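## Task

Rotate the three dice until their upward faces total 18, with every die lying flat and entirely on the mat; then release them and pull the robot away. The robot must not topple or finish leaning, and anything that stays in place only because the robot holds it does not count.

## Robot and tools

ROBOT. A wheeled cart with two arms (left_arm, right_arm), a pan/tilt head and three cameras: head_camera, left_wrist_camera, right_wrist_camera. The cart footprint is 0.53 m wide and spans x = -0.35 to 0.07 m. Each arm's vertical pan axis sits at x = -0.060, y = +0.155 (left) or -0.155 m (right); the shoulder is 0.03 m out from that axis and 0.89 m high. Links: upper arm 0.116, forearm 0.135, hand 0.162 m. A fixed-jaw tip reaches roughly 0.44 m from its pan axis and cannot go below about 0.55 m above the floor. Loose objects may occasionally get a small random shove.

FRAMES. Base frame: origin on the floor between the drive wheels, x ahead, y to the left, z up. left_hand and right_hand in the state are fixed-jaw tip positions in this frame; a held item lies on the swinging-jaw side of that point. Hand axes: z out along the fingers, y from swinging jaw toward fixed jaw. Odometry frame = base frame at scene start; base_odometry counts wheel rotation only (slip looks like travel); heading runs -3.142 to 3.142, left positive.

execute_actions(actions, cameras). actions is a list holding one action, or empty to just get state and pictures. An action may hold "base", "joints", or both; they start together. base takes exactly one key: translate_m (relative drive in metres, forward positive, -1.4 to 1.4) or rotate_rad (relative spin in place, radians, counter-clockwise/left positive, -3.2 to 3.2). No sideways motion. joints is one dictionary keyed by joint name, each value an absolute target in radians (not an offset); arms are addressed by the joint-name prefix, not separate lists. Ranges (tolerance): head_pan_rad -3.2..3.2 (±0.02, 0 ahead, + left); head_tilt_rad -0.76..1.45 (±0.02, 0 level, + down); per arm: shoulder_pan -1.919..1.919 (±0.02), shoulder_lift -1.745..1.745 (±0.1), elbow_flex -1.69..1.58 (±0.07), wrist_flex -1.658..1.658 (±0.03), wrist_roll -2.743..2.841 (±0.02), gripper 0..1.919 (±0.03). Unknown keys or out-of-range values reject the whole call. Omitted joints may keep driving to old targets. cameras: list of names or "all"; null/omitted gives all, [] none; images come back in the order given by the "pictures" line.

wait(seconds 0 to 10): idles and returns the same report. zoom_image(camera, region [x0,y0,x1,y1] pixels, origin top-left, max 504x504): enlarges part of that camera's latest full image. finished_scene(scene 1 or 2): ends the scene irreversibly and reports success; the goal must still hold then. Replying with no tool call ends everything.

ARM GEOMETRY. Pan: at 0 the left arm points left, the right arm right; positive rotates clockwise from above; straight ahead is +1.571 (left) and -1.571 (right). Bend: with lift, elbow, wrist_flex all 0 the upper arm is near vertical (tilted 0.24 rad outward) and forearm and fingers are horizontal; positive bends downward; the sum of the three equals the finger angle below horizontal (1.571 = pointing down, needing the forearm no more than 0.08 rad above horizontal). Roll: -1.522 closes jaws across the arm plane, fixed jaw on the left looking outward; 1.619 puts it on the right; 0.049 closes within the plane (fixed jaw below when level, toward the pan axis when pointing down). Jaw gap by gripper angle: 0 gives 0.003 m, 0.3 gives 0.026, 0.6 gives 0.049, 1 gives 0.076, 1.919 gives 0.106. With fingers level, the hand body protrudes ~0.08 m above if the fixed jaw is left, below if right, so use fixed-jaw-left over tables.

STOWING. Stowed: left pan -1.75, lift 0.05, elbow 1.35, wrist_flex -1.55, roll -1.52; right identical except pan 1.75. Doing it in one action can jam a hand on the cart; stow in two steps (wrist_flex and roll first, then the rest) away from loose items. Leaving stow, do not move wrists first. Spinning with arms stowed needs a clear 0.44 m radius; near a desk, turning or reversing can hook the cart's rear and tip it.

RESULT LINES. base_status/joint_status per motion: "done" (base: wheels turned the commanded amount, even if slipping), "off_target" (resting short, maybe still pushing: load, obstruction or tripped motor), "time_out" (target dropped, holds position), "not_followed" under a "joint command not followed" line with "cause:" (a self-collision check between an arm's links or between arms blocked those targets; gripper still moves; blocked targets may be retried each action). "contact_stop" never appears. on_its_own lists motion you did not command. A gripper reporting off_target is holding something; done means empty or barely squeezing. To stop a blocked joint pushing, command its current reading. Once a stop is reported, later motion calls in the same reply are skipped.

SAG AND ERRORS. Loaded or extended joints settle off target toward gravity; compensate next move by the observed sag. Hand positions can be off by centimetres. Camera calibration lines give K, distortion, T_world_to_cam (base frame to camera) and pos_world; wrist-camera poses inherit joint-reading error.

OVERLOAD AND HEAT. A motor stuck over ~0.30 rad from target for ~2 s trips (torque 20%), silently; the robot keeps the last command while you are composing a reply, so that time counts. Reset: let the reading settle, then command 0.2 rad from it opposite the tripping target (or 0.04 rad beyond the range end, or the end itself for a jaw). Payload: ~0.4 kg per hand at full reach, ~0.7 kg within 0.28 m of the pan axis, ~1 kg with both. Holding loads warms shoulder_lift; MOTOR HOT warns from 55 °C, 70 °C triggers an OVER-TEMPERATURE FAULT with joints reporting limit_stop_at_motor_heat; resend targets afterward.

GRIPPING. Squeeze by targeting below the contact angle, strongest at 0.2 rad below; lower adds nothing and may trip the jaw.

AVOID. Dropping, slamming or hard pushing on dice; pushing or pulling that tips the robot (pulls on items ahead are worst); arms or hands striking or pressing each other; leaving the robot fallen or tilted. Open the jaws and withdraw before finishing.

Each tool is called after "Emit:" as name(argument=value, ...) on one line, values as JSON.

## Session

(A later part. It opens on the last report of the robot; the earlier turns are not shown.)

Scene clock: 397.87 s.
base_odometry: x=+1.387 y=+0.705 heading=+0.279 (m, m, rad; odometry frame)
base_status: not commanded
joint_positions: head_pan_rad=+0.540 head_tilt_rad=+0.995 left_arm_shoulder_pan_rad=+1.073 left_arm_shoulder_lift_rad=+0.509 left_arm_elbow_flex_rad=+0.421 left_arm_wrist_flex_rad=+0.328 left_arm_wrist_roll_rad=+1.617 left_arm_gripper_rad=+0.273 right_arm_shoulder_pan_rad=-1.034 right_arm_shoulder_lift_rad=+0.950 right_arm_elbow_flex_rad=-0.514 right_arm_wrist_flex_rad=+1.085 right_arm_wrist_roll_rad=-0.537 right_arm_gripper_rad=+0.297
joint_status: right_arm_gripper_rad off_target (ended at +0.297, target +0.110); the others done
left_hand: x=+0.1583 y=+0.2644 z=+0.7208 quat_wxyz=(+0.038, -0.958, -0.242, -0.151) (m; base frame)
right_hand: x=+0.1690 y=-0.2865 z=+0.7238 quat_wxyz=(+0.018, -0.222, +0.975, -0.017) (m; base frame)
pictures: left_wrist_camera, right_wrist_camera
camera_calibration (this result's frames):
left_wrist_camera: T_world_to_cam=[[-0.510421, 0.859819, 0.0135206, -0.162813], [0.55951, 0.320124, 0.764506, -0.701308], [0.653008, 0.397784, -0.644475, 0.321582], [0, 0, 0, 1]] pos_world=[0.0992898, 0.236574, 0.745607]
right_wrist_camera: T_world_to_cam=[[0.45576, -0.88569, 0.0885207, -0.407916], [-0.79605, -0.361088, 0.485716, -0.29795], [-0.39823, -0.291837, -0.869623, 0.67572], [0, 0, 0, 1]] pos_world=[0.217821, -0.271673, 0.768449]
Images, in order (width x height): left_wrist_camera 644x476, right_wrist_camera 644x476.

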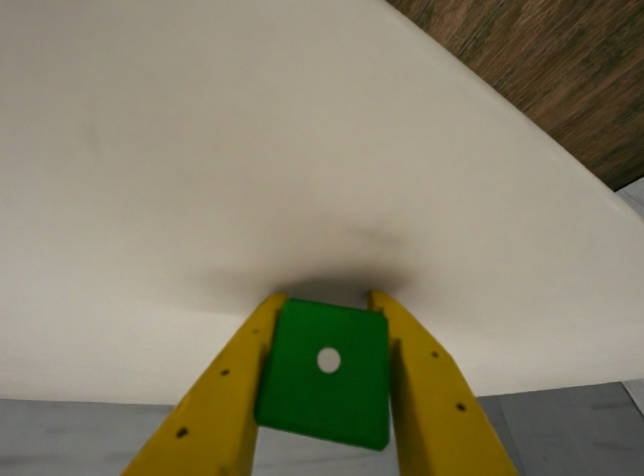

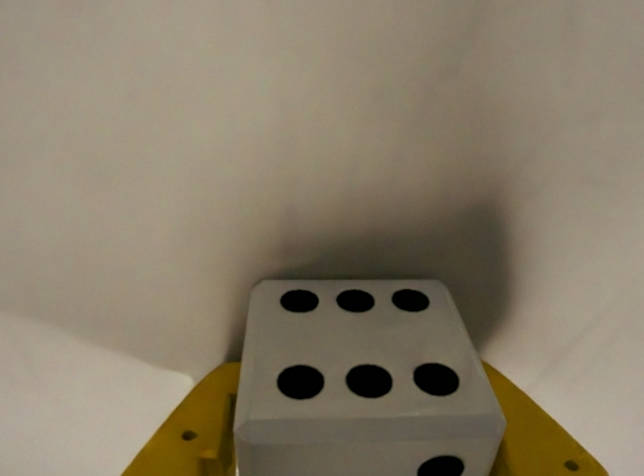

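Emit:
execute_actions(actions=[{"joints":{"left_arm_shoulder_lift_rad":0.50,"left_arm_gripper_rad":0.7,"right_arm_shoulder_lift_rad":0.55}}])

Scene clock: 402.13 s.
base_odometry: x=+1.387 y=+0.705 heading=+0.279 (m, m, rad; odometry frame)
base_status: not commanded
joint_positions: head_pan_rad=+0.540 head_tilt_rad=+0.995 left_arm_shoulder_pan_rad=+1.073 left_arm_shoulder_lift_rad=+0.509 left_arm_elbow_flex_rad=+0.421 left_arm_wrist_flex_rad=+0.328 left_arm_wrist_roll_rad=+1.617 left_arm_gripper_rad=+0.693 right_arm_shoulder_pan_rad=-1.034 right_arm_shoulder_lift_rad=+0.617 right_arm_elbow_flex_rad=-0.513 right_arm_wrist_flex_rad=+1.085 right_arm_wrist_roll_rad=-0.537 right_arm_gripper_rad=+0.297
joint_status: all done
left_hand: x=+0.1583 y=+0.2644 z=+0.7208 quat_wxyz=(+0.038, -0.958, -0.242, -0.151) (m; base frame)
right_hand: x=+0.2056 y=-0.3082 z=+0.8092 quat_wxyz=(+0.137, -0.218, +0.957, -0.131) (m; base frame)
pictures: head_camera, left_wrist_camera, right_wrist_camera
camera_calibration (this result's frames):
head_camera: T_world_to_cam=[[0.561927, -0.826825, -0.02447, 0.0510579], [-0.694747, -0.455695, -0.556479, 0.64934], [0.44896, 0.329701, -0.830501, 0.967938], [0, 0, 0, 1]] pos_world=[-0.0121294, 0.0189867, 1.16647]
left_wrist_camera: T_world_to_cam=[[-0.510421, 0.859819, 0.0135206, -0.162813], [0.55951, 0.320124, 0.764506, -0.701308], [0.653008, 0.397784, -0.644475, 0.321582], [0, 0, 0, 1]] pos_world=[0.0992898, 0.236574, 0.745607]
right_wrist_camera: T_world_to_cam=[[0.39153, -0.847501, 0.358394, -0.644805], [-0.908503, -0.294227, 0.296738, -0.121523], [-0.146037, -0.441784, -0.885156, 0.672708], [0, 0, 0, 1]] pos_world=[0.240296, -0.285037, 0.862605]
Images, in order (width x height): head_camera 644x476, left_wrist_camera 644x476, right_wrist_camera 644x476.

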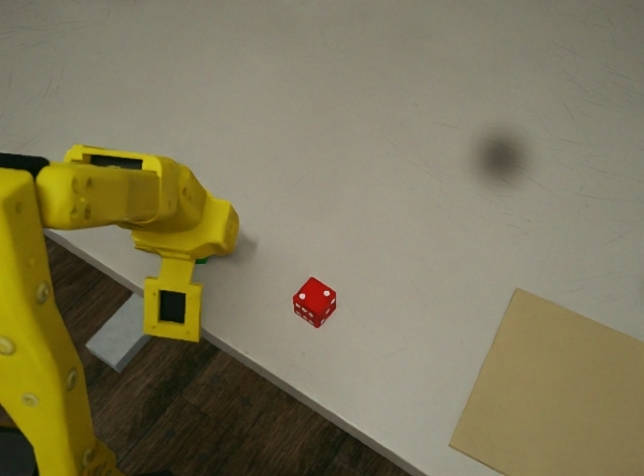

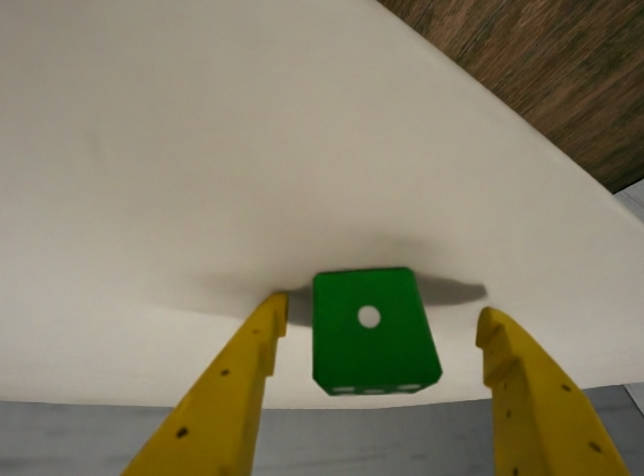

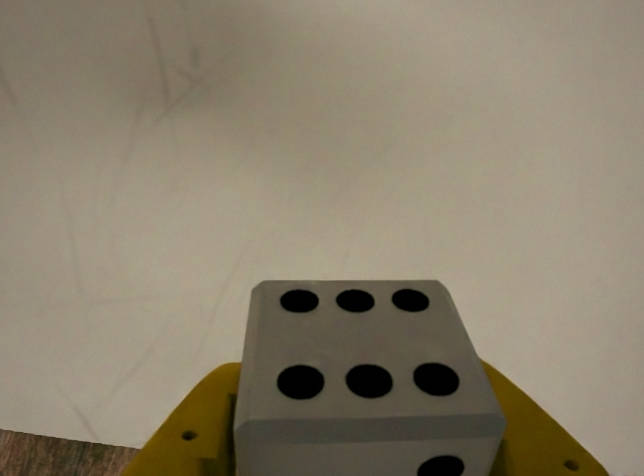

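Emit:
zoom_image(camera="head_camera", region=[275, 265, 355, 340])

Region (275, 265, 355, 340) of head_camera's 644x476 image, scaled by 6.300; it fills the top 472 rows of this view, and the rest is white.

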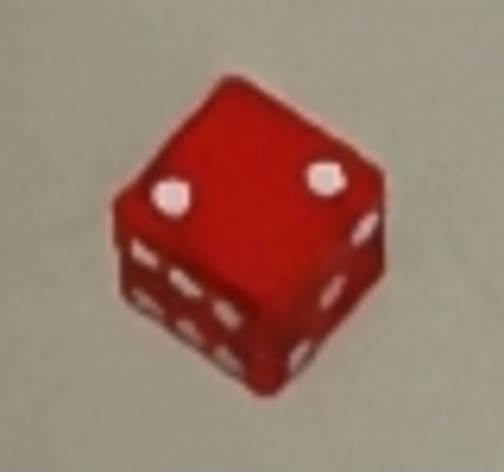

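Emit:
execute_actions(actions=[{"joints":{"left_arm_shoulder_lift_rad":0.2,"right_arm_wrist_flex_rad":0.2,"right_arm_wrist_roll_rad":-1.4,"right_arm_shoulder_pan_rad":-1.6}}], cameras=["left_wrist_camera","head_camera"])

Emit:
execute_actions(actions=[{"joints":{"left_arm_shoulder_pan_rad":1.534,"left_arm_elbow_flex_rad":0.47,"left_arm_wrist_flex_rad":0.418,"left_arm_wrist_roll_rad":1.683,"right_arm_wrist_flex_rad":-1.27,"right_arm_wrist_roll_rad":-1.53,"right_arm_shoulder_pan_rad":-1.887,"right_arm_elbow_flex_rad":0.22,"head_pan_rad":0.15,"head_tilt_rad":1.05}}])

Scene clock: 440.37 s.
base_odometry: x=+1.387 y=+0.705 heading=+0.279 (m, m, rad; odometry frame)
base_status: not commanded
joint_positions: head_pan_rad=+0.540 head_tilt_rad=+0.995 left_arm_shoulder_pan_rad=+1.073 left_arm_shoulder_lift_rad=+0.249 left_arm_elbow_flex_rad=+0.421 left_arm_wrist_flex_rad=+0.328 left_arm_wrist_roll_rad=+1.617 left_arm_gripper_rad=+0.693 right_arm_shoulder_pan_rad=-1.594 right_arm_shoulder_lift_rad=+0.617 right_arm_elbow_flex_rad=-0.510 right_arm_wrist_flex_rad=+0.218 right_arm_wrist_roll_rad=-1.390 right_arm_gripper_rad=+0.297
joint_status: all done
left_hand: x=+0.1912 y=+0.2823 z=+0.7818 quat_wxyz=(+0.070, -0.930, -0.235, -0.274) (m; base frame)
right_hand: x=+0.3444 y=-0.1379 z=+0.9077 quat_wxyz=(+0.582, -0.063, +0.810, -0.032) (m; base frame)
pictures: head_camera, left_wrist_camera
camera_calibration (this result's frames):
head_camera: T_world_to_cam=[[0.561927, -0.826825, -0.02447, 0.0510579], [-0.694747, -0.455695, -0.556479, 0.64934], [0.44896, 0.329701, -0.830501, 0.967938], [0, 0, 0, 1]] pos_world=[-0.0121294, 0.0189867, 1.16647]
left_wrist_camera: T_world_to_cam=[[-0.512352, 0.858769, 0.00324275, -0.153511], [0.367156, 0.215633, 0.90482, -0.815439], [0.776332, 0.464777, -0.425783, 0.118821], [0, 0, 0, 1]] pos_world=[0.128498, 0.252441, 0.788915]
Images, in order (width x height): head_camera 644x476, left_wrist_camera 644x476.

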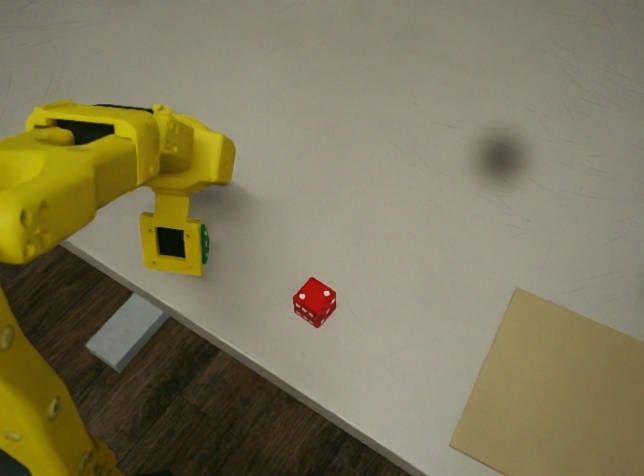

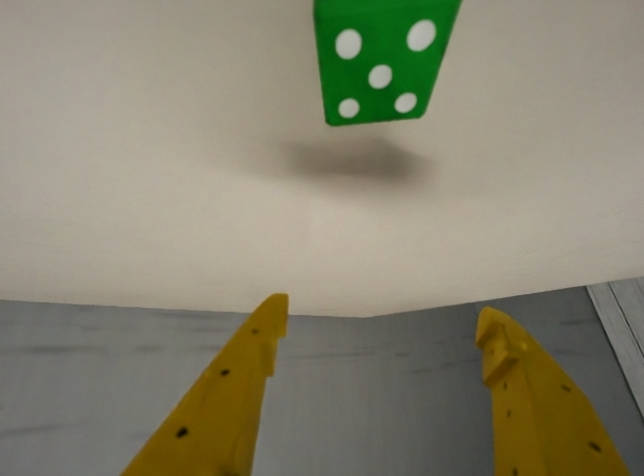

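Scene clock: 442.10 s.
base_odometry: x=+1.387 y=+0.705 heading=+0.279 (m, m, rad; odometry frame)
base_status: not commanded
joint_positions: head_pan_rad=+0.160 head_tilt_rad=+1.045 left_arm_shoulder_pan_rad=+1.529 left_arm_shoulder_lift_rad=+0.247 left_arm_elbow_flex_rad=+0.470 left_arm_wrist_flex_rad=+0.415 left_arm_wrist_roll_rad=+1.674 left_arm_gripper_rad=+0.693 right_arm_shoulder_pan_rad=-1.880 right_arm_shoulder_lift_rad=+0.614 right_arm_elbow_flex_rad=+0.222 right_arm_wrist_flex_rad=-1.254 right_arm_wrist_roll_rad=-1.519 right_arm_gripper_rad=+0.297
joint_status: all done
left_hand: x=+0.1990 y=+0.1578 z=+0.7665 quat_wxyz=(-0.001, -0.975, -0.047, -0.217) (m; base frame)
right_hand: x=+0.2799 y=-0.0385 z=+0.9382 quat_wxyz=(+0.829, -0.085, +0.538, +0.128) (m; base frame)
pictures: head_camera, left_wrist_camera, right_wrist_camera
camera_calibration (this result's frames):
head_camera: T_world_to_cam=[[0.213822, -0.976492, -0.027277, 0.0379278], [-0.84064, -0.169708, -0.514318, 0.593956], [0.497599, 0.132903, -0.857165, 1.00091], [0, 0, 0, 1]] pos_world=[-0.00686024, 0.00481093, 1.16447]
left_wrist_camera: T_world_to_cam=[[-0.132529, 0.99106, -0.0153851, -0.124795], [0.538393, 0.0850117, 0.838395, -0.740146], [0.832207, 0.102829, -0.544846, 0.301334], [0, 0, 0, 1]] pos_world=[0.131178, 0.155614, 0.782796]
right_wrist_camera: T_world_to_cam=[[0.250828, -0.967979, 0.0101145, -0.130006], [-0.110321, -0.0389643, -0.993132, 0.983662], [0.961725, 0.247989, -0.116562, -0.0876994], [0, 0, 0, 1]] pos_world=[0.225471, -0.0657669, 0.967999]
Images, in order (width x height): head_camera 644x476, left_wrist_camera 644x476, right_wrist_camera 644x476.

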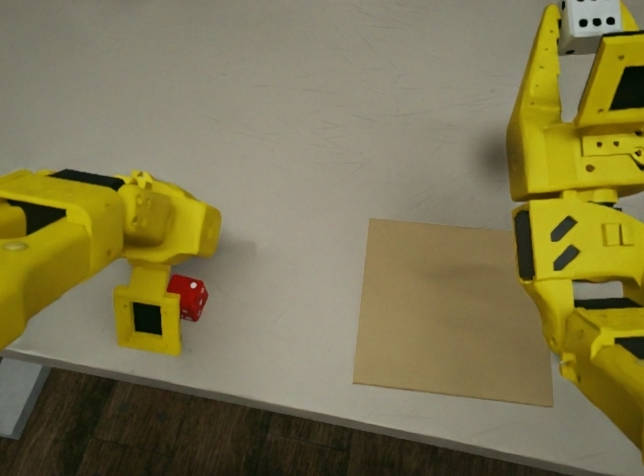

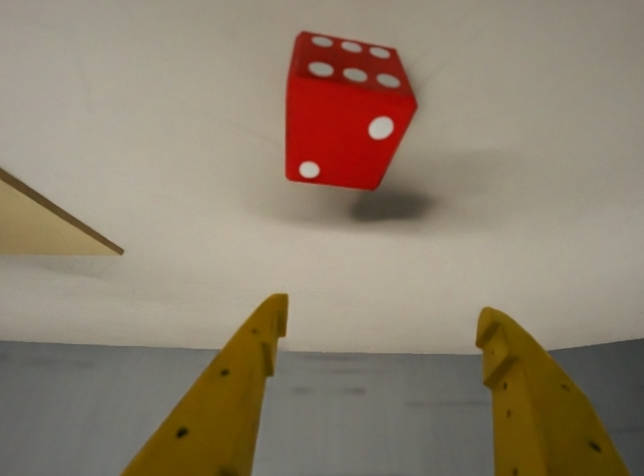

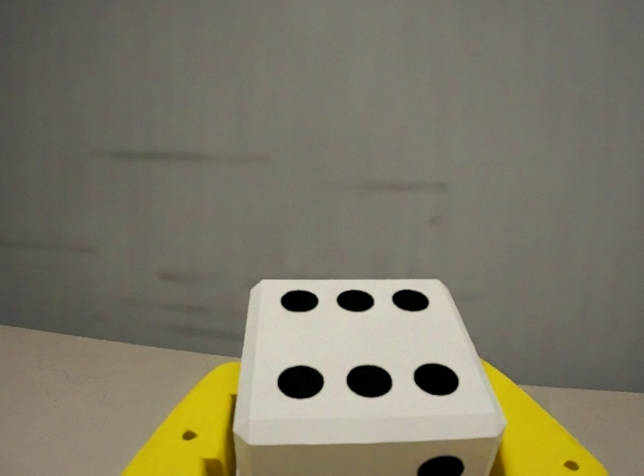

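Emit:
execute_actions(actions=[{"joints":{"left_arm_shoulder_pan_rad":1.585,"left_arm_shoulder_lift_rad":0.42,"left_arm_wrist_flex_rad":0.463,"left_arm_wrist_roll_rad":1.612,"right_arm_shoulder_lift_rad":1.195,"right_arm_shoulder_pan_rad":-1.90}}])

Scene clock: 465.70 s.
base_odometry: x=+1.387 y=+0.705 heading=+0.279 (m, m, rad; odometry frame)
base_status: not commanded
joint_positions: head_pan_rad=+0.160 head_tilt_rad=+1.045 left_arm_shoulder_pan_rad=+1.578 left_arm_shoulder_lift_rad=+0.430 left_arm_elbow_flex_rad=+0.470 left_arm_wrist_flex_rad=+0.458 left_arm_wrist_roll_rad=+1.621 left_arm_gripper_rad=+0.693 right_arm_shoulder_pan_rad=-1.893 right_arm_shoulder_lift_rad=+1.208 right_arm_elbow_flex_rad=+0.222 right_arm_wrist_flex_rad=-1.256 right_arm_wrist_roll_rad=-1.519 right_arm_gripper_rad=+0.297
joint_status: all done
left_hand: x=+0.1647 y=+0.1453 z=+0.7254 quat_wxyz=(+0.000, -0.994, +0.003, -0.106) (m; base frame)
right_hand: x=+0.2484 y=-0.0438 z=+0.7469 quat_wxyz=(+0.635, -0.124, +0.756, +0.102) (m; base frame)
pictures: head_camera, left_wrist_camera, right_wrist_camera
camera_calibration (this result's frames):
head_camera: T_world_to_cam=[[0.213812, -0.976494, -0.0272774, 0.0379279], [-0.840646, -0.1697, -0.514311, 0.593947], [0.497593, 0.132897, -0.85717, 1.00092], [0, 0, 0, 1]] pos_world=[-0.00686008, 0.00481057, 1.16447]
left_wrist_camera: T_world_to_cam=[[-0.0325026, 0.999334, 0.0165984, -0.158462], [0.717415, 0.0117641, 0.696547, -0.60217], [0.695887, 0.0345475, -0.717319, 0.466223], [0, 0, 0, 1]] pos_world=[0.102416, 0.149333, 0.756501]
right_wrist_camera: T_world_to_cam=[[0.278437, -0.959653, 0.0392153, -0.153531], [-0.616582, -0.209905, -0.758793, 0.733256], [0.73641, 0.187097, -0.65015, 0.37348], [0, 0, 0, 1]] pos_world=[0.219827, -0.0633002, 0.805228]
Images, in order (width x height): head_camera 644x476, left_wrist_camera 644x476, right_wrist_camera 644x476.

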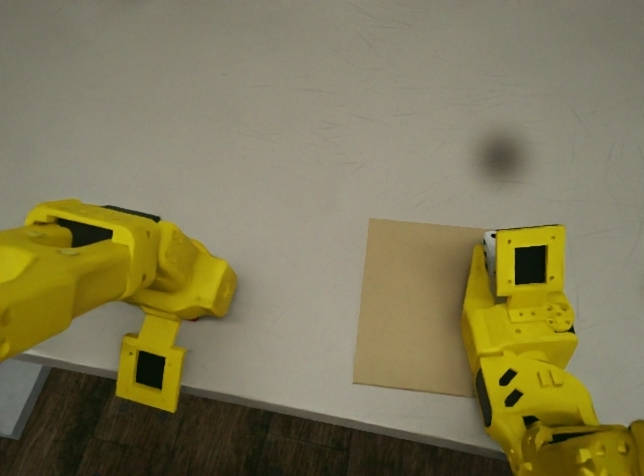

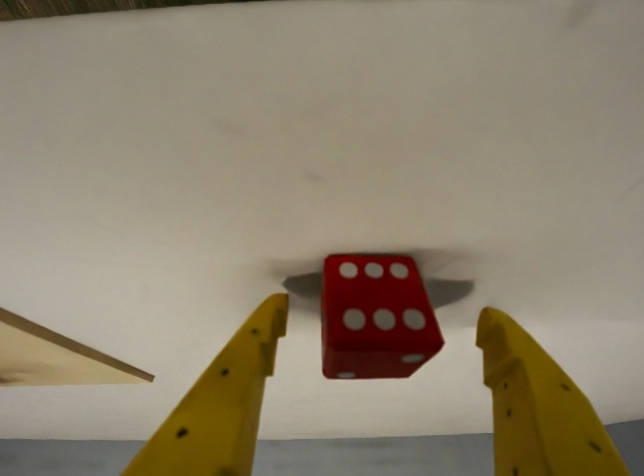

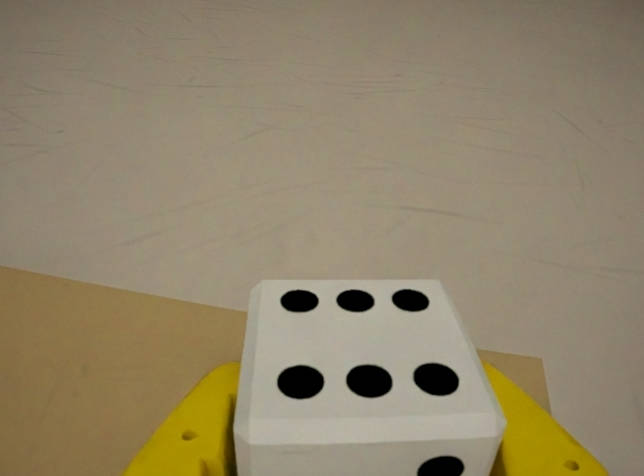

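Emit:
execute_actions(actions=[{"joints":{"left_arm_gripper_rad":0.11,"right_arm_shoulder_lift_rad":1.24}}])

Scene clock: 479.03 s.
base_odometry: x=+1.387 y=+0.705 heading=+0.279 (m, m, rad; odometry frame)
base_status: not commanded
joint_positions: head_pan_rad=+0.160 head_tilt_rad=+1.045 left_arm_shoulder_pan_rad=+1.578 left_arm_shoulder_lift_rad=+0.430 left_arm_elbow_flex_rad=+0.470 left_arm_wrist_flex_rad=+0.458 left_arm_wrist_roll_rad=+1.621 left_arm_gripper_rad=+0.297 right_arm_shoulder_pan_rad=-1.893 right_arm_shoulder_lift_rad=+1.252 right_arm_elbow_flex_rad=+0.222 right_arm_wrist_flex_rad=-1.256 right_arm_wrist_roll_rad=-1.519 right_arm_gripper_rad=+0.297
joint_status: left_arm_gripper_rad off_target (ended at +0.297, target +0.110); the others done
left_hand: x=+0.1647 y=+0.1453 z=+0.7254 quat_wxyz=(+0.000, -0.994, +0.003, -0.106) (m; base frame)
right_hand: x=+0.2419 y=-0.0459 z=+0.7338 quat_wxyz=(+0.618, -0.127, +0.770, +0.099) (m; base frame)
pictures: head_camera, left_wrist_camera, right_wrist_camera
camera_calibration (this result's frames):
head_camera: T_world_to_cam=[[0.213811, -0.976494, -0.0272774, 0.0379278], [-0.840646, -0.169699, -0.514311, 0.593947], [0.497593, 0.132896, -0.85717, 1.00092], [0, 0, 0, 1]] pos_world=[-0.00686007, 0.0048105, 1.16447]
left_wrist_camera: T_world_to_cam=[[-0.0325026, 0.999334, 0.0165984, -0.158462], [0.717415, 0.0117641, 0.696547, -0.60217], [0.695887, 0.0345475, -0.717319, 0.466223], [0, 0, 0, 1]] pos_world=[0.102416, 0.149333, 0.756501]
right_wrist_camera: T_world_to_cam=[[0.280129, -0.959088, 0.0409633, -0.154959], [-0.647974, -0.220399, -0.729078, 0.704186], [0.708278, 0.177693, -0.683204, 0.400786], [0, 0, 0, 1]] pos_world=[0.215835, -0.0646346, 0.793573]
Images, in order (width x height): head_camera 644x476, left_wrist_camera 644x476, right_wrist_camera 644x476.

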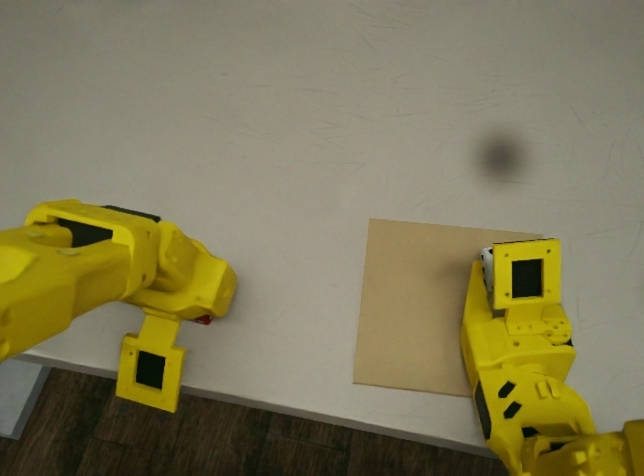

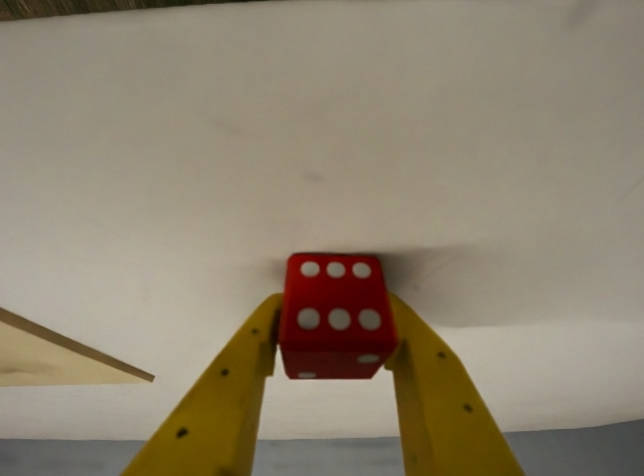

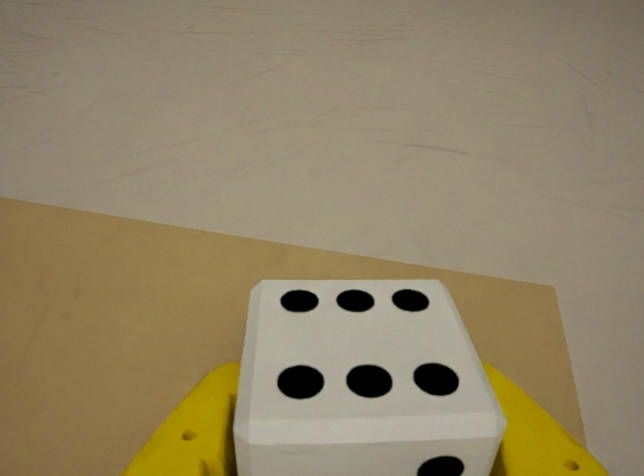

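Emit:
execute_actions(actions=[{"joints":{"left_arm_shoulder_lift_rad":0.1,"right_arm_shoulder_lift_rad":1.265}}], cameras=["right_wrist_camera","left_wrist_camera"])

Scene clock: 484.27 s.
base_odometry: x=+1.387 y=+0.705 heading=+0.279 (m, m, rad; odometry frame)
base_status: not commanded
joint_positions: head_pan_rad=+0.160 head_tilt_rad=+1.045 left_arm_shoulder_pan_rad=+1.578 left_arm_shoulder_lift_rad=+0.146 left_arm_elbow_flex_rad=+0.470 left_arm_wrist_flex_rad=+0.460 left_arm_wrist_roll_rad=+1.621 left_arm_gripper_rad=+0.297 right_arm_shoulder_pan_rad=-1.893 right_arm_shoulder_lift_rad=+1.264 right_arm_elbow_flex_rad=+0.222 right_arm_wrist_flex_rad=-1.265 right_arm_wrist_roll_rad=-1.519 right_arm_gripper_rad=+0.297
joint_status: all done
left_hand: x=+0.2040 y=+0.1451 z=+0.7864 quat_wxyz=(-0.001, -0.970, +0.003, -0.245) (m; base frame)
right_hand: x=+0.2403 y=-0.0465 z=+0.7317 quat_wxyz=(+0.617, -0.127, +0.771, +0.099) (m; base frame)
pictures: left_wrist_camera, right_wrist_camera
camera_calibration (this result's frames):
left_wrist_camera: T_world_to_cam=[[-0.0355605, 0.999355, 0.00492589, -0.148124], [0.495035, 0.0133328, 0.868771, -0.763148], [0.868145, 0.0333324, -0.49519, 0.273091], [0, 0, 0, 1]] pos_world=[0.135435, 0.149101, 0.798962]
right_wrist_camera: T_world_to_cam=[[0.280248, -0.959048, 0.0410809, -0.155049], [-0.650092, -0.221107, -0.726975, 0.700451], [0.706287, 0.177027, -0.685434, 0.402626], [0, 0, 0, 1]] pos_world=[0.214441, -0.0651007, 0.791553]
Images, in order (width x height): left_wrist_camera 644x476, right_wrist_camera 644x476.

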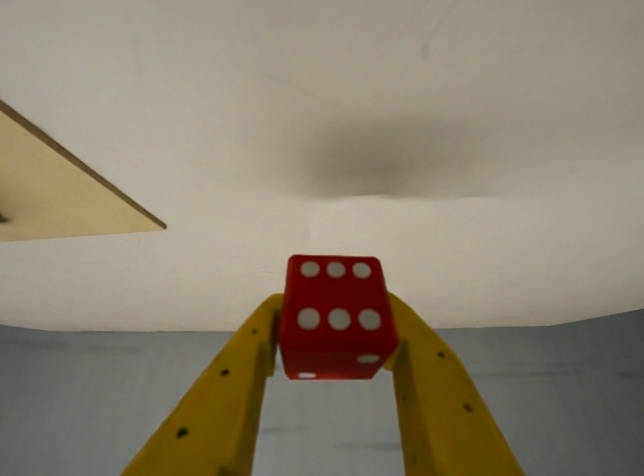

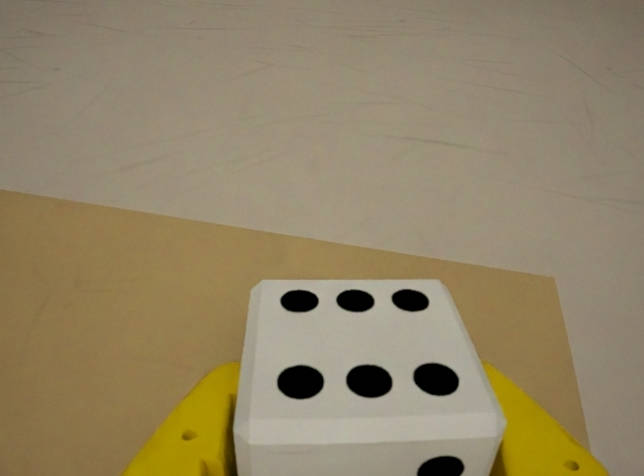

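Emit:
execute_actions(actions=[{"joints":{"right_arm_gripper_rad":0.58,"right_arm_shoulder_lift_rad":1.25,"left_arm_wrist_roll_rad":0.75,"left_arm_wrist_flex_rad":-0.3,"left_arm_elbow_flex_rad":0.1}}], cameras=["right_wrist_camera"])

Emit:
execute_actions(actions=[{"base":{"translate_m":-0.035},"joints":{"right_arm_shoulder_lift_rad":0.8,"left_arm_wrist_roll_rad":-0.5,"left_arm_wrist_flex_rad":-1.015,"left_arm_elbow_flex_rad":-0.17,"left_arm_shoulder_lift_rad":0.5}}], cameras=["head_camera","right_wrist_camera"])

Scene clock: 506.60 s.
base_odometry: x=+1.387 y=+0.705 heading=+0.279 (m, m, rad; odometry frame)
base_status: not commanded
joint_positions: head_pan_rad=+0.160 head_tilt_rad=+1.045 left_arm_shoulder_pan_rad=+1.578 left_arm_shoulder_lift_rad=+0.146 left_arm_elbow_flex_rad=+0.142 left_arm_wrist_flex_rad=-0.284 left_arm_wrist_roll_rad=+0.758 left_arm_gripper_rad=+0.297 right_arm_shoulder_pan_rad=-1.895 right_arm_shoulder_lift_rad=+1.264 right_arm_elbow_flex_rad=+0.222 right_arm_wrist_flex_rad=-1.265 right_arm_wrist_roll_rad=-1.519 right_arm_gripper_rad=+0.572
joint_status: all done
left_hand: x=+0.3058 y=+0.1469 z=+0.9616 quat_wxyz=(+0.292, -0.643, +0.298, -0.642) (m; base frame)
right_hand: x=+0.2402 y=-0.0460 z=+0.7317 quat_wxyz=(+0.617, -0.127, +0.771, +0.100) (m; base frame)
pictures: right_wrist_camera
camera_calibration (this result's frames):
right_wrist_camera: T_world_to_cam=[[0.281719, -0.958617, 0.0410809, -0.154894], [-0.649752, -0.222104, -0.726975, 0.700317], [0.706014, 0.17811, -0.685434, 0.402777], [0, 0, 0, 1]] pos_world=[0.214303, -0.0646798, 0.791553]
Images, in order (width x height): right_wrist_camera 644x476.

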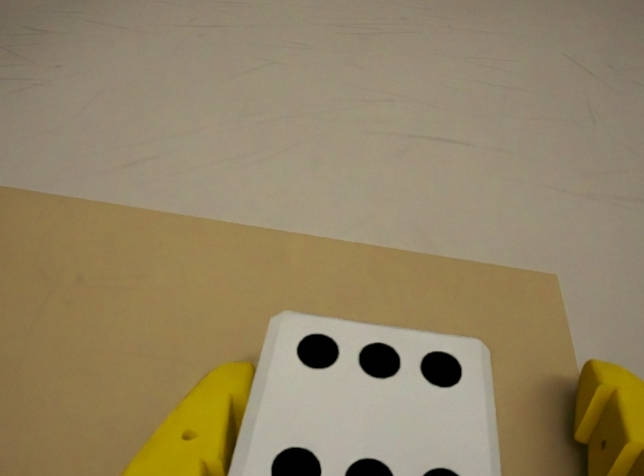

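Scene clock: 508.33 s.
base_odometry: x=+1.353 y=+0.695 heading=+0.283 (m, m, rad; odometry frame)
base_status: done
joint_positions: head_pan_rad=+0.160 head_tilt_rad=+1.045 left_arm_shoulder_pan_rad=+1.578 left_arm_shoulder_lift_rad=+0.523 left_arm_elbow_flex_rad=-0.130 left_arm_wrist_flex_rad=-1.002 left_arm_wrist_roll_rad=-0.492 left_arm_gripper_rad=+0.297 right_arm_shoulder_pan_rad=-1.895 right_arm_shoulder_lift_rad=+0.863 right_arm_elbow_flex_rad=+0.222 right_arm_wrist_flex_rad=-1.265 right_arm_wrist_roll_rad=-1.519 right_arm_gripper_rad=+0.572
joint_status: all done
left_hand: x=+0.3132 y=+0.1561 z=+1.0167 quat_wxyz=(+0.770, -0.227, +0.404, -0.439) (m; base frame)
right_hand: x=+0.2785 y=-0.0331 z=+0.8576 quat_wxyz=(+0.758, -0.104, +0.632, +0.123) (m; base frame)
pictures: head_camera, right_wrist_camera
camera_calibration (this result's frames):
head_camera: T_world_to_cam=[[0.21374, -0.976509, -0.027283, 0.0379309], [-0.840709, -0.169649, -0.514225, 0.593845], [0.497517, 0.132848, -0.857221, 1.00097], [0, 0, 0, 1]] pos_world=[-0.0068584, 0.00480793, 1.16446]
right_wrist_camera: T_world_to_cam=[[0.269377, -0.962764, 0.0228375, -0.139572], [-0.328326, -0.114106, -0.937647, 0.914375], [0.905339, 0.245083, -0.346838, 0.11602], [0, 0, 0, 1]] pos_world=[0.232774, -0.0584737, 0.900789]
Images, in order (width x height): head_camera 644x476, right_wrist_camera 644x476.

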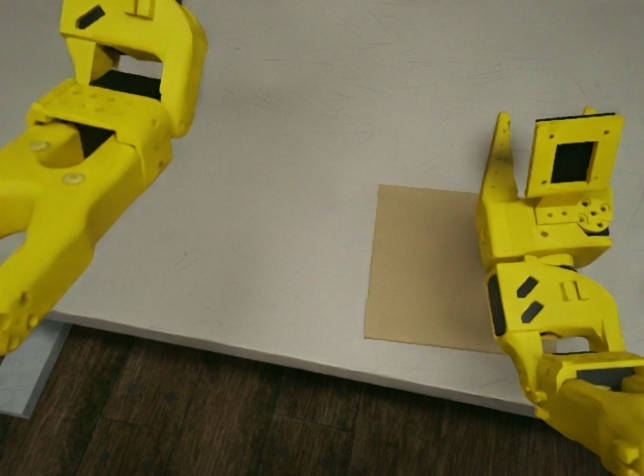

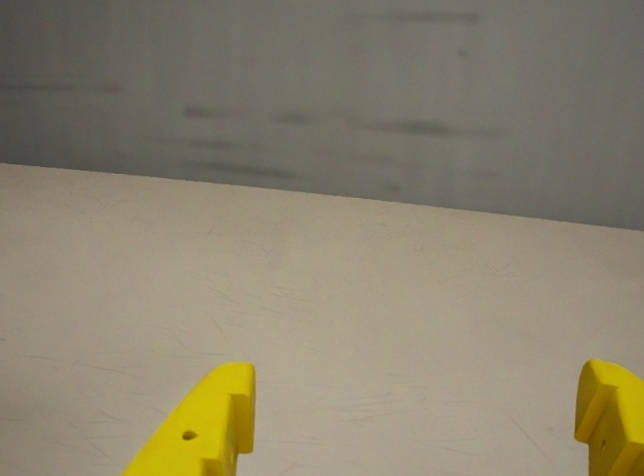

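Emit:
execute_actions(actions=[{"base":{"rotate_rad":-0.07},"joints":{"right_arm_shoulder_pan_rad":-0.9,"right_arm_shoulder_lift_rad":0.6,"left_arm_wrist_roll_rad":-1.53,"left_arm_shoulder_pan_rad":1.907,"left_arm_shoulder_lift_rad":1.22,"head_pan_rad":0.0,"head_tilt_rad":0.98}}], cameras=["head_camera","left_wrist_camera"])

Scene clock: 515.37 s.
base_odometry: x=+1.354 y=+0.695 heading=+0.211 (m, m, rad; odometry frame)
base_status: done
joint_positions: head_pan_rad=+0.010 head_tilt_rad=+0.995 left_arm_shoulder_pan_rad=+1.902 left_arm_shoulder_lift_rad=+1.244 left_arm_elbow_flex_rad=-0.137 left_arm_wrist_flex_rad=-1.003 left_arm_wrist_roll_rad=-1.523 left_arm_gripper_rad=+0.297 right_arm_shoulder_pan_rad=-0.907 right_arm_shoulder_lift_rad=+0.662 right_arm_elbow_flex_rad=+0.222 right_arm_wrist_flex_rad=-1.265 right_arm_wrist_roll_rad=-1.519 right_arm_gripper_rad=+0.572
joint_status: all done
left_hand: x=+0.2931 y=+0.0419 z=+0.7685 quat_wxyz=(+0.660, +0.122, +0.733, -0.110) (m; base frame)
right_hand: x=+0.2286 y=-0.3709 z=+0.9241 quat_wxyz=(+0.783, +0.182, +0.530, -0.271) (m; base frame)
pictures: head_camera, left_wrist_camera
camera_calibration (this result's frames):
head_camera: T_world_to_cam=[[0.0667826, -0.997468, -0.0244638, 0.027779], [-0.829744, -0.0419027, -0.55657, 0.643099], [0.554135, 0.0574678, -0.830441, 0.972812], [0, 0, 0, 1]] pos_world=[-0.00731672, -0.00124911, 1.16647]
left_wrist_camera: T_world_to_cam=[[-0.344275, -0.938179, 0.0359842, 0.106059], [-0.586052, 0.184799, -0.788918, 0.793259], [0.733497, -0.292693, -0.613444, 0.334264], [0, 0, 0, 1]] pos_world=[0.256223, 0.0507458, 0.827052]
Images, in order (width x height): head_camera 644x476, left_wrist_camera 644x476.

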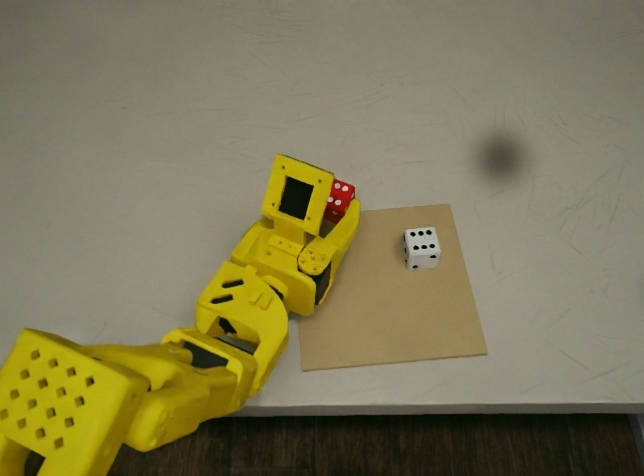

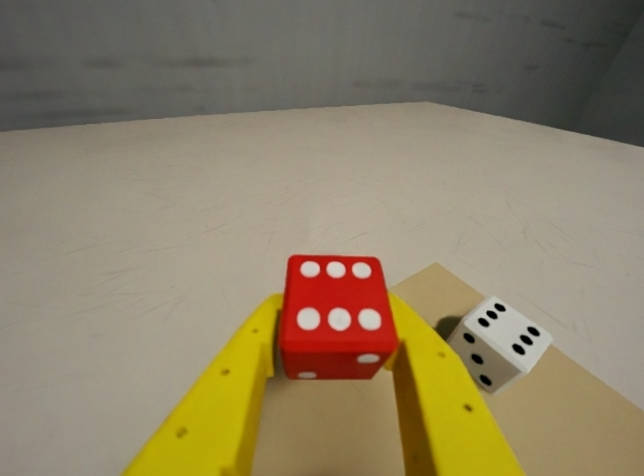

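Emit:
execute_actions(actions=[{"joints":{"left_arm_shoulder_lift_rad":1.262,"left_arm_elbow_flex_rad":0.04,"left_arm_wrist_flex_rad":-1.115}}], cameras=["head_camera","left_wrist_camera"])

Scene clock: 539.07 s.
base_odometry: x=+1.354 y=+0.695 heading=+0.211 (m, m, rad; odometry frame)
base_status: not commanded
joint_positions: head_pan_rad=+0.010 head_tilt_rad=+0.995 left_arm_shoulder_pan_rad=+1.903 left_arm_shoulder_lift_rad=+1.283 left_arm_elbow_flex_rad=+0.039 left_arm_wrist_flex_rad=-1.100 left_arm_wrist_roll_rad=-1.523 left_arm_gripper_rad=+0.297 right_arm_shoulder_pan_rad=-0.907 right_arm_shoulder_lift_rad=+0.662 right_arm_elbow_flex_rad=+0.222 right_arm_wrist_flex_rad=-1.265 right_arm_wrist_roll_rad=-1.519 right_arm_gripper_rad=+0.572
joint_status: all done
left_hand: x=+0.2650 y=+0.0510 z=+0.7342 quat_wxyz=(+0.616, +0.129, +0.770, -0.103) (m; base frame)
right_hand: x=+0.2286 y=-0.3709 z=+0.9241 quat_wxyz=(+0.783, +0.182, +0.530, -0.271) (m; base frame)
pictures: head_camera, left_wrist_camera
camera_calibration (this result's frames):
head_camera: T_world_to_cam=[[0.0667825, -0.997468, -0.0244638, 0.027779], [-0.829744, -0.0419027, -0.55657, 0.643099], [0.554135, 0.0574678, -0.830441, 0.972812], [0, 0, 0, 1]] pos_world=[-0.00731672, -0.00124911, 1.16647]
left_wrist_camera: T_world_to_cam=[[-0.341567, -0.939081, 0.0382039, 0.103849], [-0.669605, 0.214626, -0.711031, 0.711522], [0.659516, -0.268446, -0.702122, 0.41997], [0, 0, 0, 1]] pos_world=[0.234934, 0.0575514, 0.796817]
Images, in order (width x height): head_camera 644x476, left_wrist_camera 644x476.

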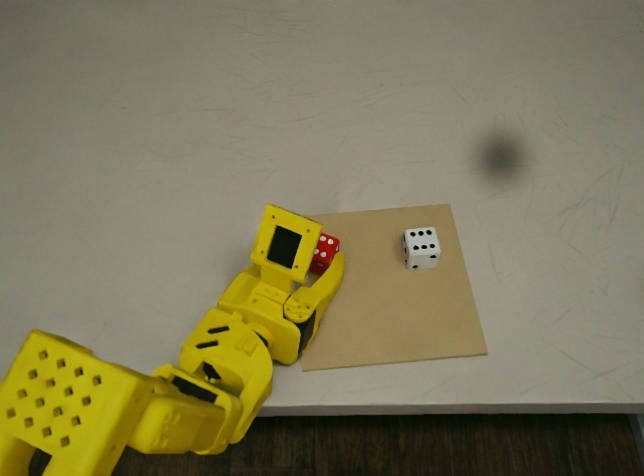

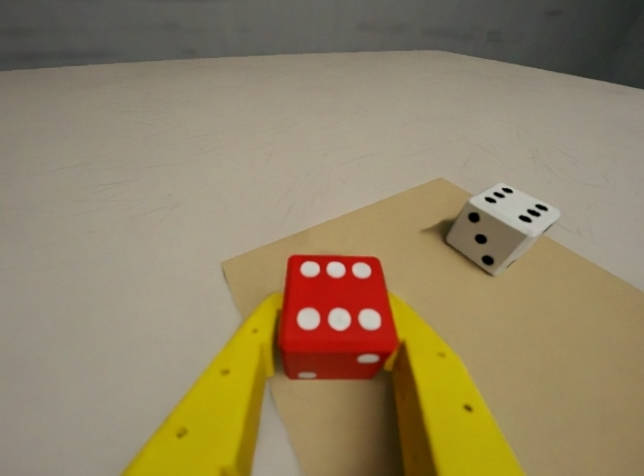

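Emit:
execute_actions(actions=[{"base":{"rotate_rad":-0.055},"joints":{"left_arm_shoulder_lift_rad":1.278}}], cameras=["head_camera","left_wrist_camera"])

Scene clock: 547.90 s.
base_odometry: x=+1.354 y=+0.696 heading=+0.154 (m, m, rad; odometry frame)
base_status: done
joint_positions: head_pan_rad=+0.010 head_tilt_rad=+0.995 left_arm_shoulder_pan_rad=+1.903 left_arm_shoulder_lift_rad=+1.295 left_arm_elbow_flex_rad=+0.039 left_arm_wrist_flex_rad=-1.102 left_arm_wrist_roll_rad=-1.523 left_arm_gripper_rad=+0.297 right_arm_shoulder_pan_rad=-0.904 right_arm_shoulder_lift_rad=+0.662 right_arm_elbow_flex_rad=+0.222 right_arm_wrist_flex_rad=-1.265 right_arm_wrist_roll_rad=-1.519 right_arm_gripper_rad=+0.572
joint_status: all done
left_hand: x=+0.2632 y=+0.0517 z=+0.7306 quat_wxyz=(+0.612, +0.130, +0.773, -0.102) (m; base frame)
right_hand: x=+0.2279 y=-0.3718 z=+0.9241 quat_wxyz=(+0.782, +0.183, +0.530, -0.272) (m; base frame)
pictures: head_camera, left_wrist_camera
camera_calibration (this result's frames):
head_camera: T_world_to_cam=[[0.0666873, -0.997474, -0.0244623, 0.0277728], [-0.829733, -0.0418228, -0.556592, 0.643125], [0.554163, 0.0574148, -0.830426, 0.972796], [0, 0, 0, 1]] pos_world=[-0.00731725, -0.00125293, 1.16647]
left_wrist_camera: T_world_to_cam=[[-0.341178, -0.939215, 0.0383798, 0.10373], [-0.676784, 0.217103, -0.703441, 0.703851], [0.65235, -0.265974, -0.709716, 0.426146], [0, 0, 0, 1]] pos_world=[0.233749, 0.0579601, 0.79358]
Images, in order (width x height): head_camera 644x476, left_wrist_camera 644x476.

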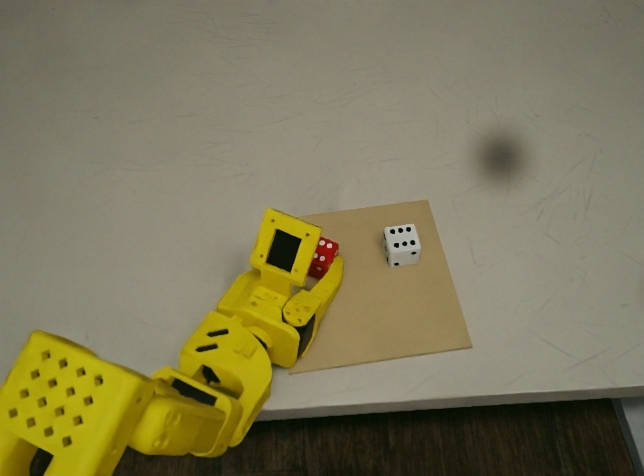

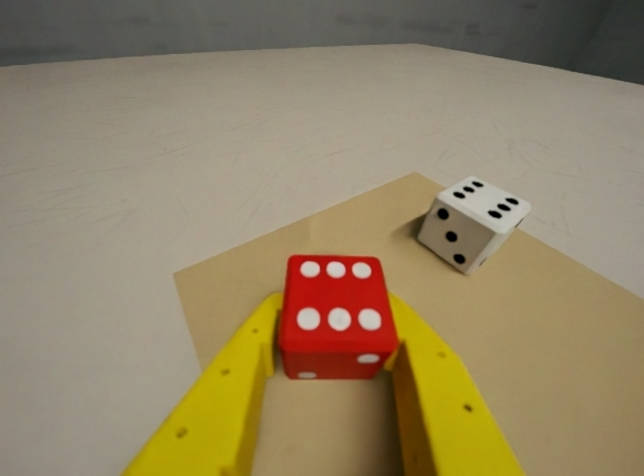

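Emit:
execute_actions(actions=[{"joints":{"left_arm_gripper_rad":0.53}}], cameras=["left_wrist_camera"])

Emit:
execute_actions(actions=[{"joints":{"left_arm_shoulder_lift_rad":0.85,"left_arm_shoulder_pan_rad":1.875,"head_pan_rad":0.6}}], cameras=["head_camera","left_wrist_camera"])

Scene clock: 554.50 s.
base_odometry: x=+1.354 y=+0.696 heading=+0.154 (m, m, rad; odometry frame)
base_status: not commanded
joint_positions: head_pan_rad=+0.010 head_tilt_rad=+0.995 left_arm_shoulder_pan_rad=+1.903 left_arm_shoulder_lift_rad=+1.295 left_arm_elbow_flex_rad=+0.039 left_arm_wrist_flex_rad=-1.102 left_arm_wrist_roll_rad=-1.523 left_arm_gripper_rad=+0.522 right_arm_shoulder_pan_rad=-0.904 right_arm_shoulder_lift_rad=+0.662 right_arm_elbow_flex_rad=+0.222 right_arm_wrist_flex_rad=-1.265 right_arm_wrist_roll_rad=-1.519 right_arm_gripper_rad=+0.572
joint_status: all done
left_hand: x=+0.2632 y=+0.0517 z=+0.7306 quat_wxyz=(+0.612, +0.130, +0.773, -0.102) (m; base frame)
right_hand: x=+0.2279 y=-0.3718 z=+0.9241 quat_wxyz=(+0.782, +0.183, +0.530, -0.272) (m; base frame)
pictures: left_wrist_camera
camera_calibration (this result's frames):
left_wrist_camera: T_world_to_cam=[[-0.341178, -0.939215, 0.0383798, 0.10373], [-0.676784, 0.217103, -0.703441, 0.703851], [0.65235, -0.265974, -0.709716, 0.426146], [0, 0, 0, 1]] pos_world=[0.233749, 0.0579601, 0.79358]
Images, in order (width x height): left_wrist_camera 644x476.

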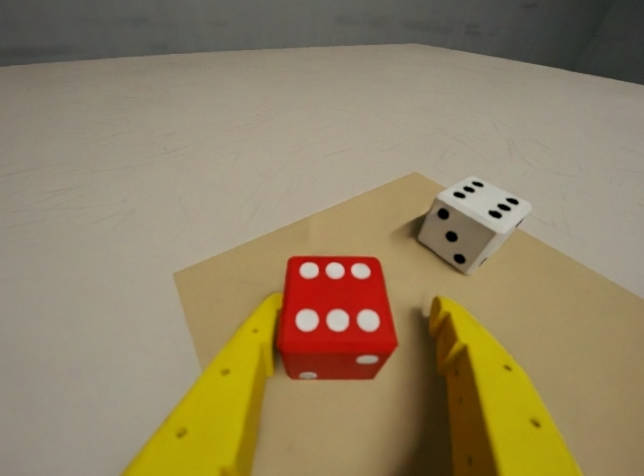

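Scene clock: 555.70 s.
base_odometry: x=+1.354 y=+0.696 heading=+0.154 (m, m, rad; odometry frame)
base_status: not commanded
joint_positions: head_pan_rad=+0.590 head_tilt_rad=+0.995 left_arm_shoulder_pan_rad=+1.880 left_arm_shoulder_lift_rad=+0.911 left_arm_elbow_flex_rad=+0.041 left_arm_wrist_flex_rad=-1.102 left_arm_wrist_roll_rad=-1.523 left_arm_gripper_rad=+0.523 right_arm_shoulder_pan_rad=-0.904 right_arm_shoulder_lift_rad=+0.662 right_arm_elbow_flex_rad=+0.222 right_arm_wrist_flex_rad=-1.265 right_arm_wrist_roll_rad=-1.519 right_arm_gripper_rad=+0.572
joint_status: all done
left_hand: x=+0.3022 y=+0.0474 z=+0.8577 quat_wxyz=(+0.749, +0.101, +0.644, -0.117) (m; base frame)
right_hand: x=+0.2279 y=-0.3718 z=+0.9241 quat_wxyz=(+0.782, +0.183, +0.530, -0.272) (m; base frame)
pictures: head_camera, left_wrist_camera
camera_calibration (this result's frames):
head_camera: T_world_to_cam=[[0.602504, -0.797741, -0.0244623, 0.0529561], [-0.67107, -0.489766, -0.556592, 0.650583], [0.432036, 0.351765, -0.830426, 0.967056], [0, 0, 0, 1]] pos_world=[-0.0131224, 0.0207026, 1.16647]
left_wrist_camera: T_world_to_cam=[[-0.331996, -0.942817, 0.0295879, 0.113091], [-0.383058, 0.10609, -0.917612, 0.920744], [0.862001, -0.315977, -0.396375, 0.159978], [0, 0, 0, 1]] pos_world=[0.252343, 0.0594921, 0.90495]
Images, in order (width x height): head_camera 644x476, left_wrist_camera 644x476.

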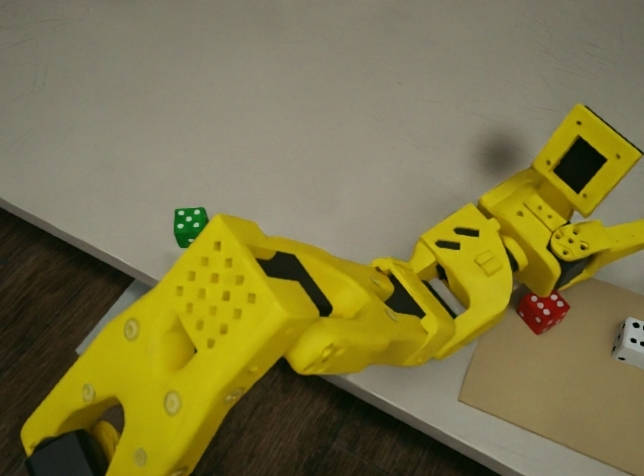

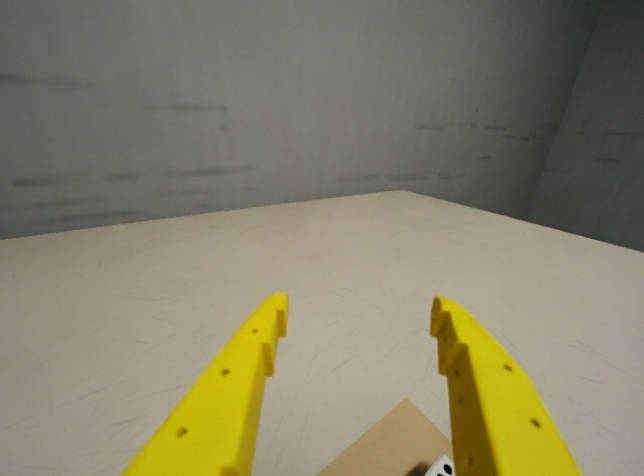

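Emit:
execute_actions(actions=[{"joints":{"left_arm_shoulder_lift_rad":0.75,"left_arm_shoulder_pan_rad":0.873,"left_arm_elbow_flex_rad":-0.61,"left_arm_wrist_flex_rad":1.24,"left_arm_wrist_roll_rad":-1.597,"left_arm_gripper_rad":0.72,"head_pan_rad":0.3}}], cameras=["head_camera","left_wrist_camera"])

Scene clock: 582.70 s.
base_odometry: x=+1.354 y=+0.696 heading=+0.154 (m, m, rad; odometry frame)
base_status: not commanded
joint_positions: head_pan_rad=+0.310 head_tilt_rad=+0.995 left_arm_shoulder_pan_rad=+0.878 left_arm_shoulder_lift_rad=+0.810 left_arm_elbow_flex_rad=-0.578 left_arm_wrist_flex_rad=+1.235 left_arm_wrist_roll_rad=-1.589 left_arm_gripper_rad=+0.713 right_arm_shoulder_pan_rad=-0.904 right_arm_shoulder_lift_rad=+0.662 right_arm_elbow_flex_rad=+0.222 right_arm_wrist_flex_rad=-1.265 right_arm_wrist_roll_rad=-1.519 right_arm_gripper_rad=+0.572
joint_status: all done
left_hand: x=+0.1511 y=+0.3401 z=+0.7657 quat_wxyz=(+0.048, -0.308, +0.950, +0.019) (m; base frame)
right_hand: x=+0.2279 y=-0.3718 z=+0.9241 quat_wxyz=(+0.782, +0.183, +0.530, -0.272) (m; base frame)
pictures: head_camera, left_wrist_camera
camera_calibration (this result's frames):
head_camera: T_world_to_cam=[[0.358579, -0.933179, -0.0244623, 0.0414917], [-0.780285, -0.285238, -0.556592, 0.645449], [0.512422, 0.218669, -0.830426, 0.970834], [0, 0, 0, 1]] pos_world=[-0.00872045, 0.010534, 1.16647]
left_wrist_camera: T_world_to_cam=[[0.611206, -0.79119, 0.0210948, 0.154062], [-0.716638, -0.541907, 0.439052, -0.0206275], [-0.335942, -0.283469, -0.898214, 0.900429], [0, 0, 0, 1]] pos_world=[0.193546, 0.365958, 0.814584]
Images, in order (width x height): head_camera 644x476, left_wrist_camera 644x476.

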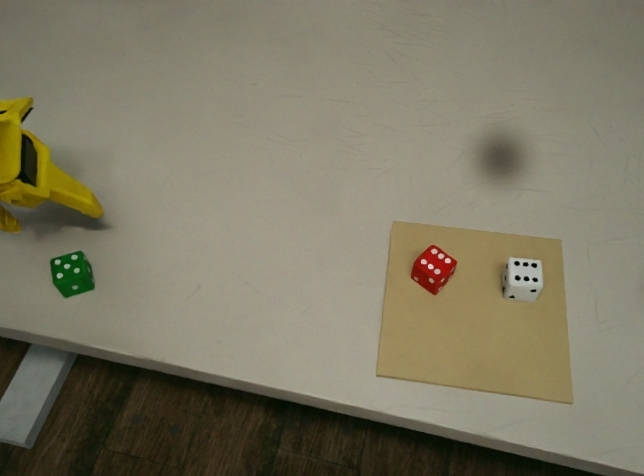

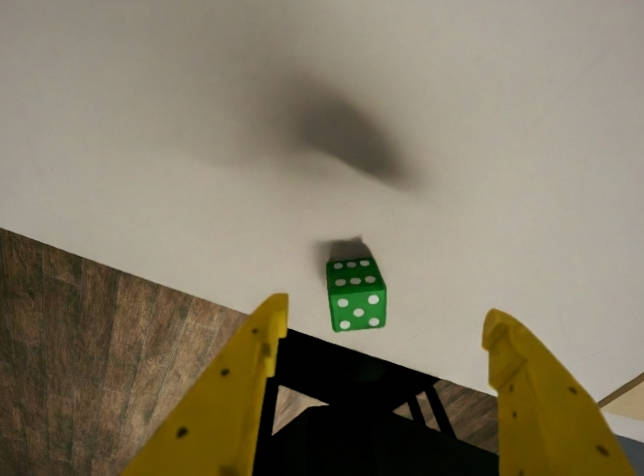

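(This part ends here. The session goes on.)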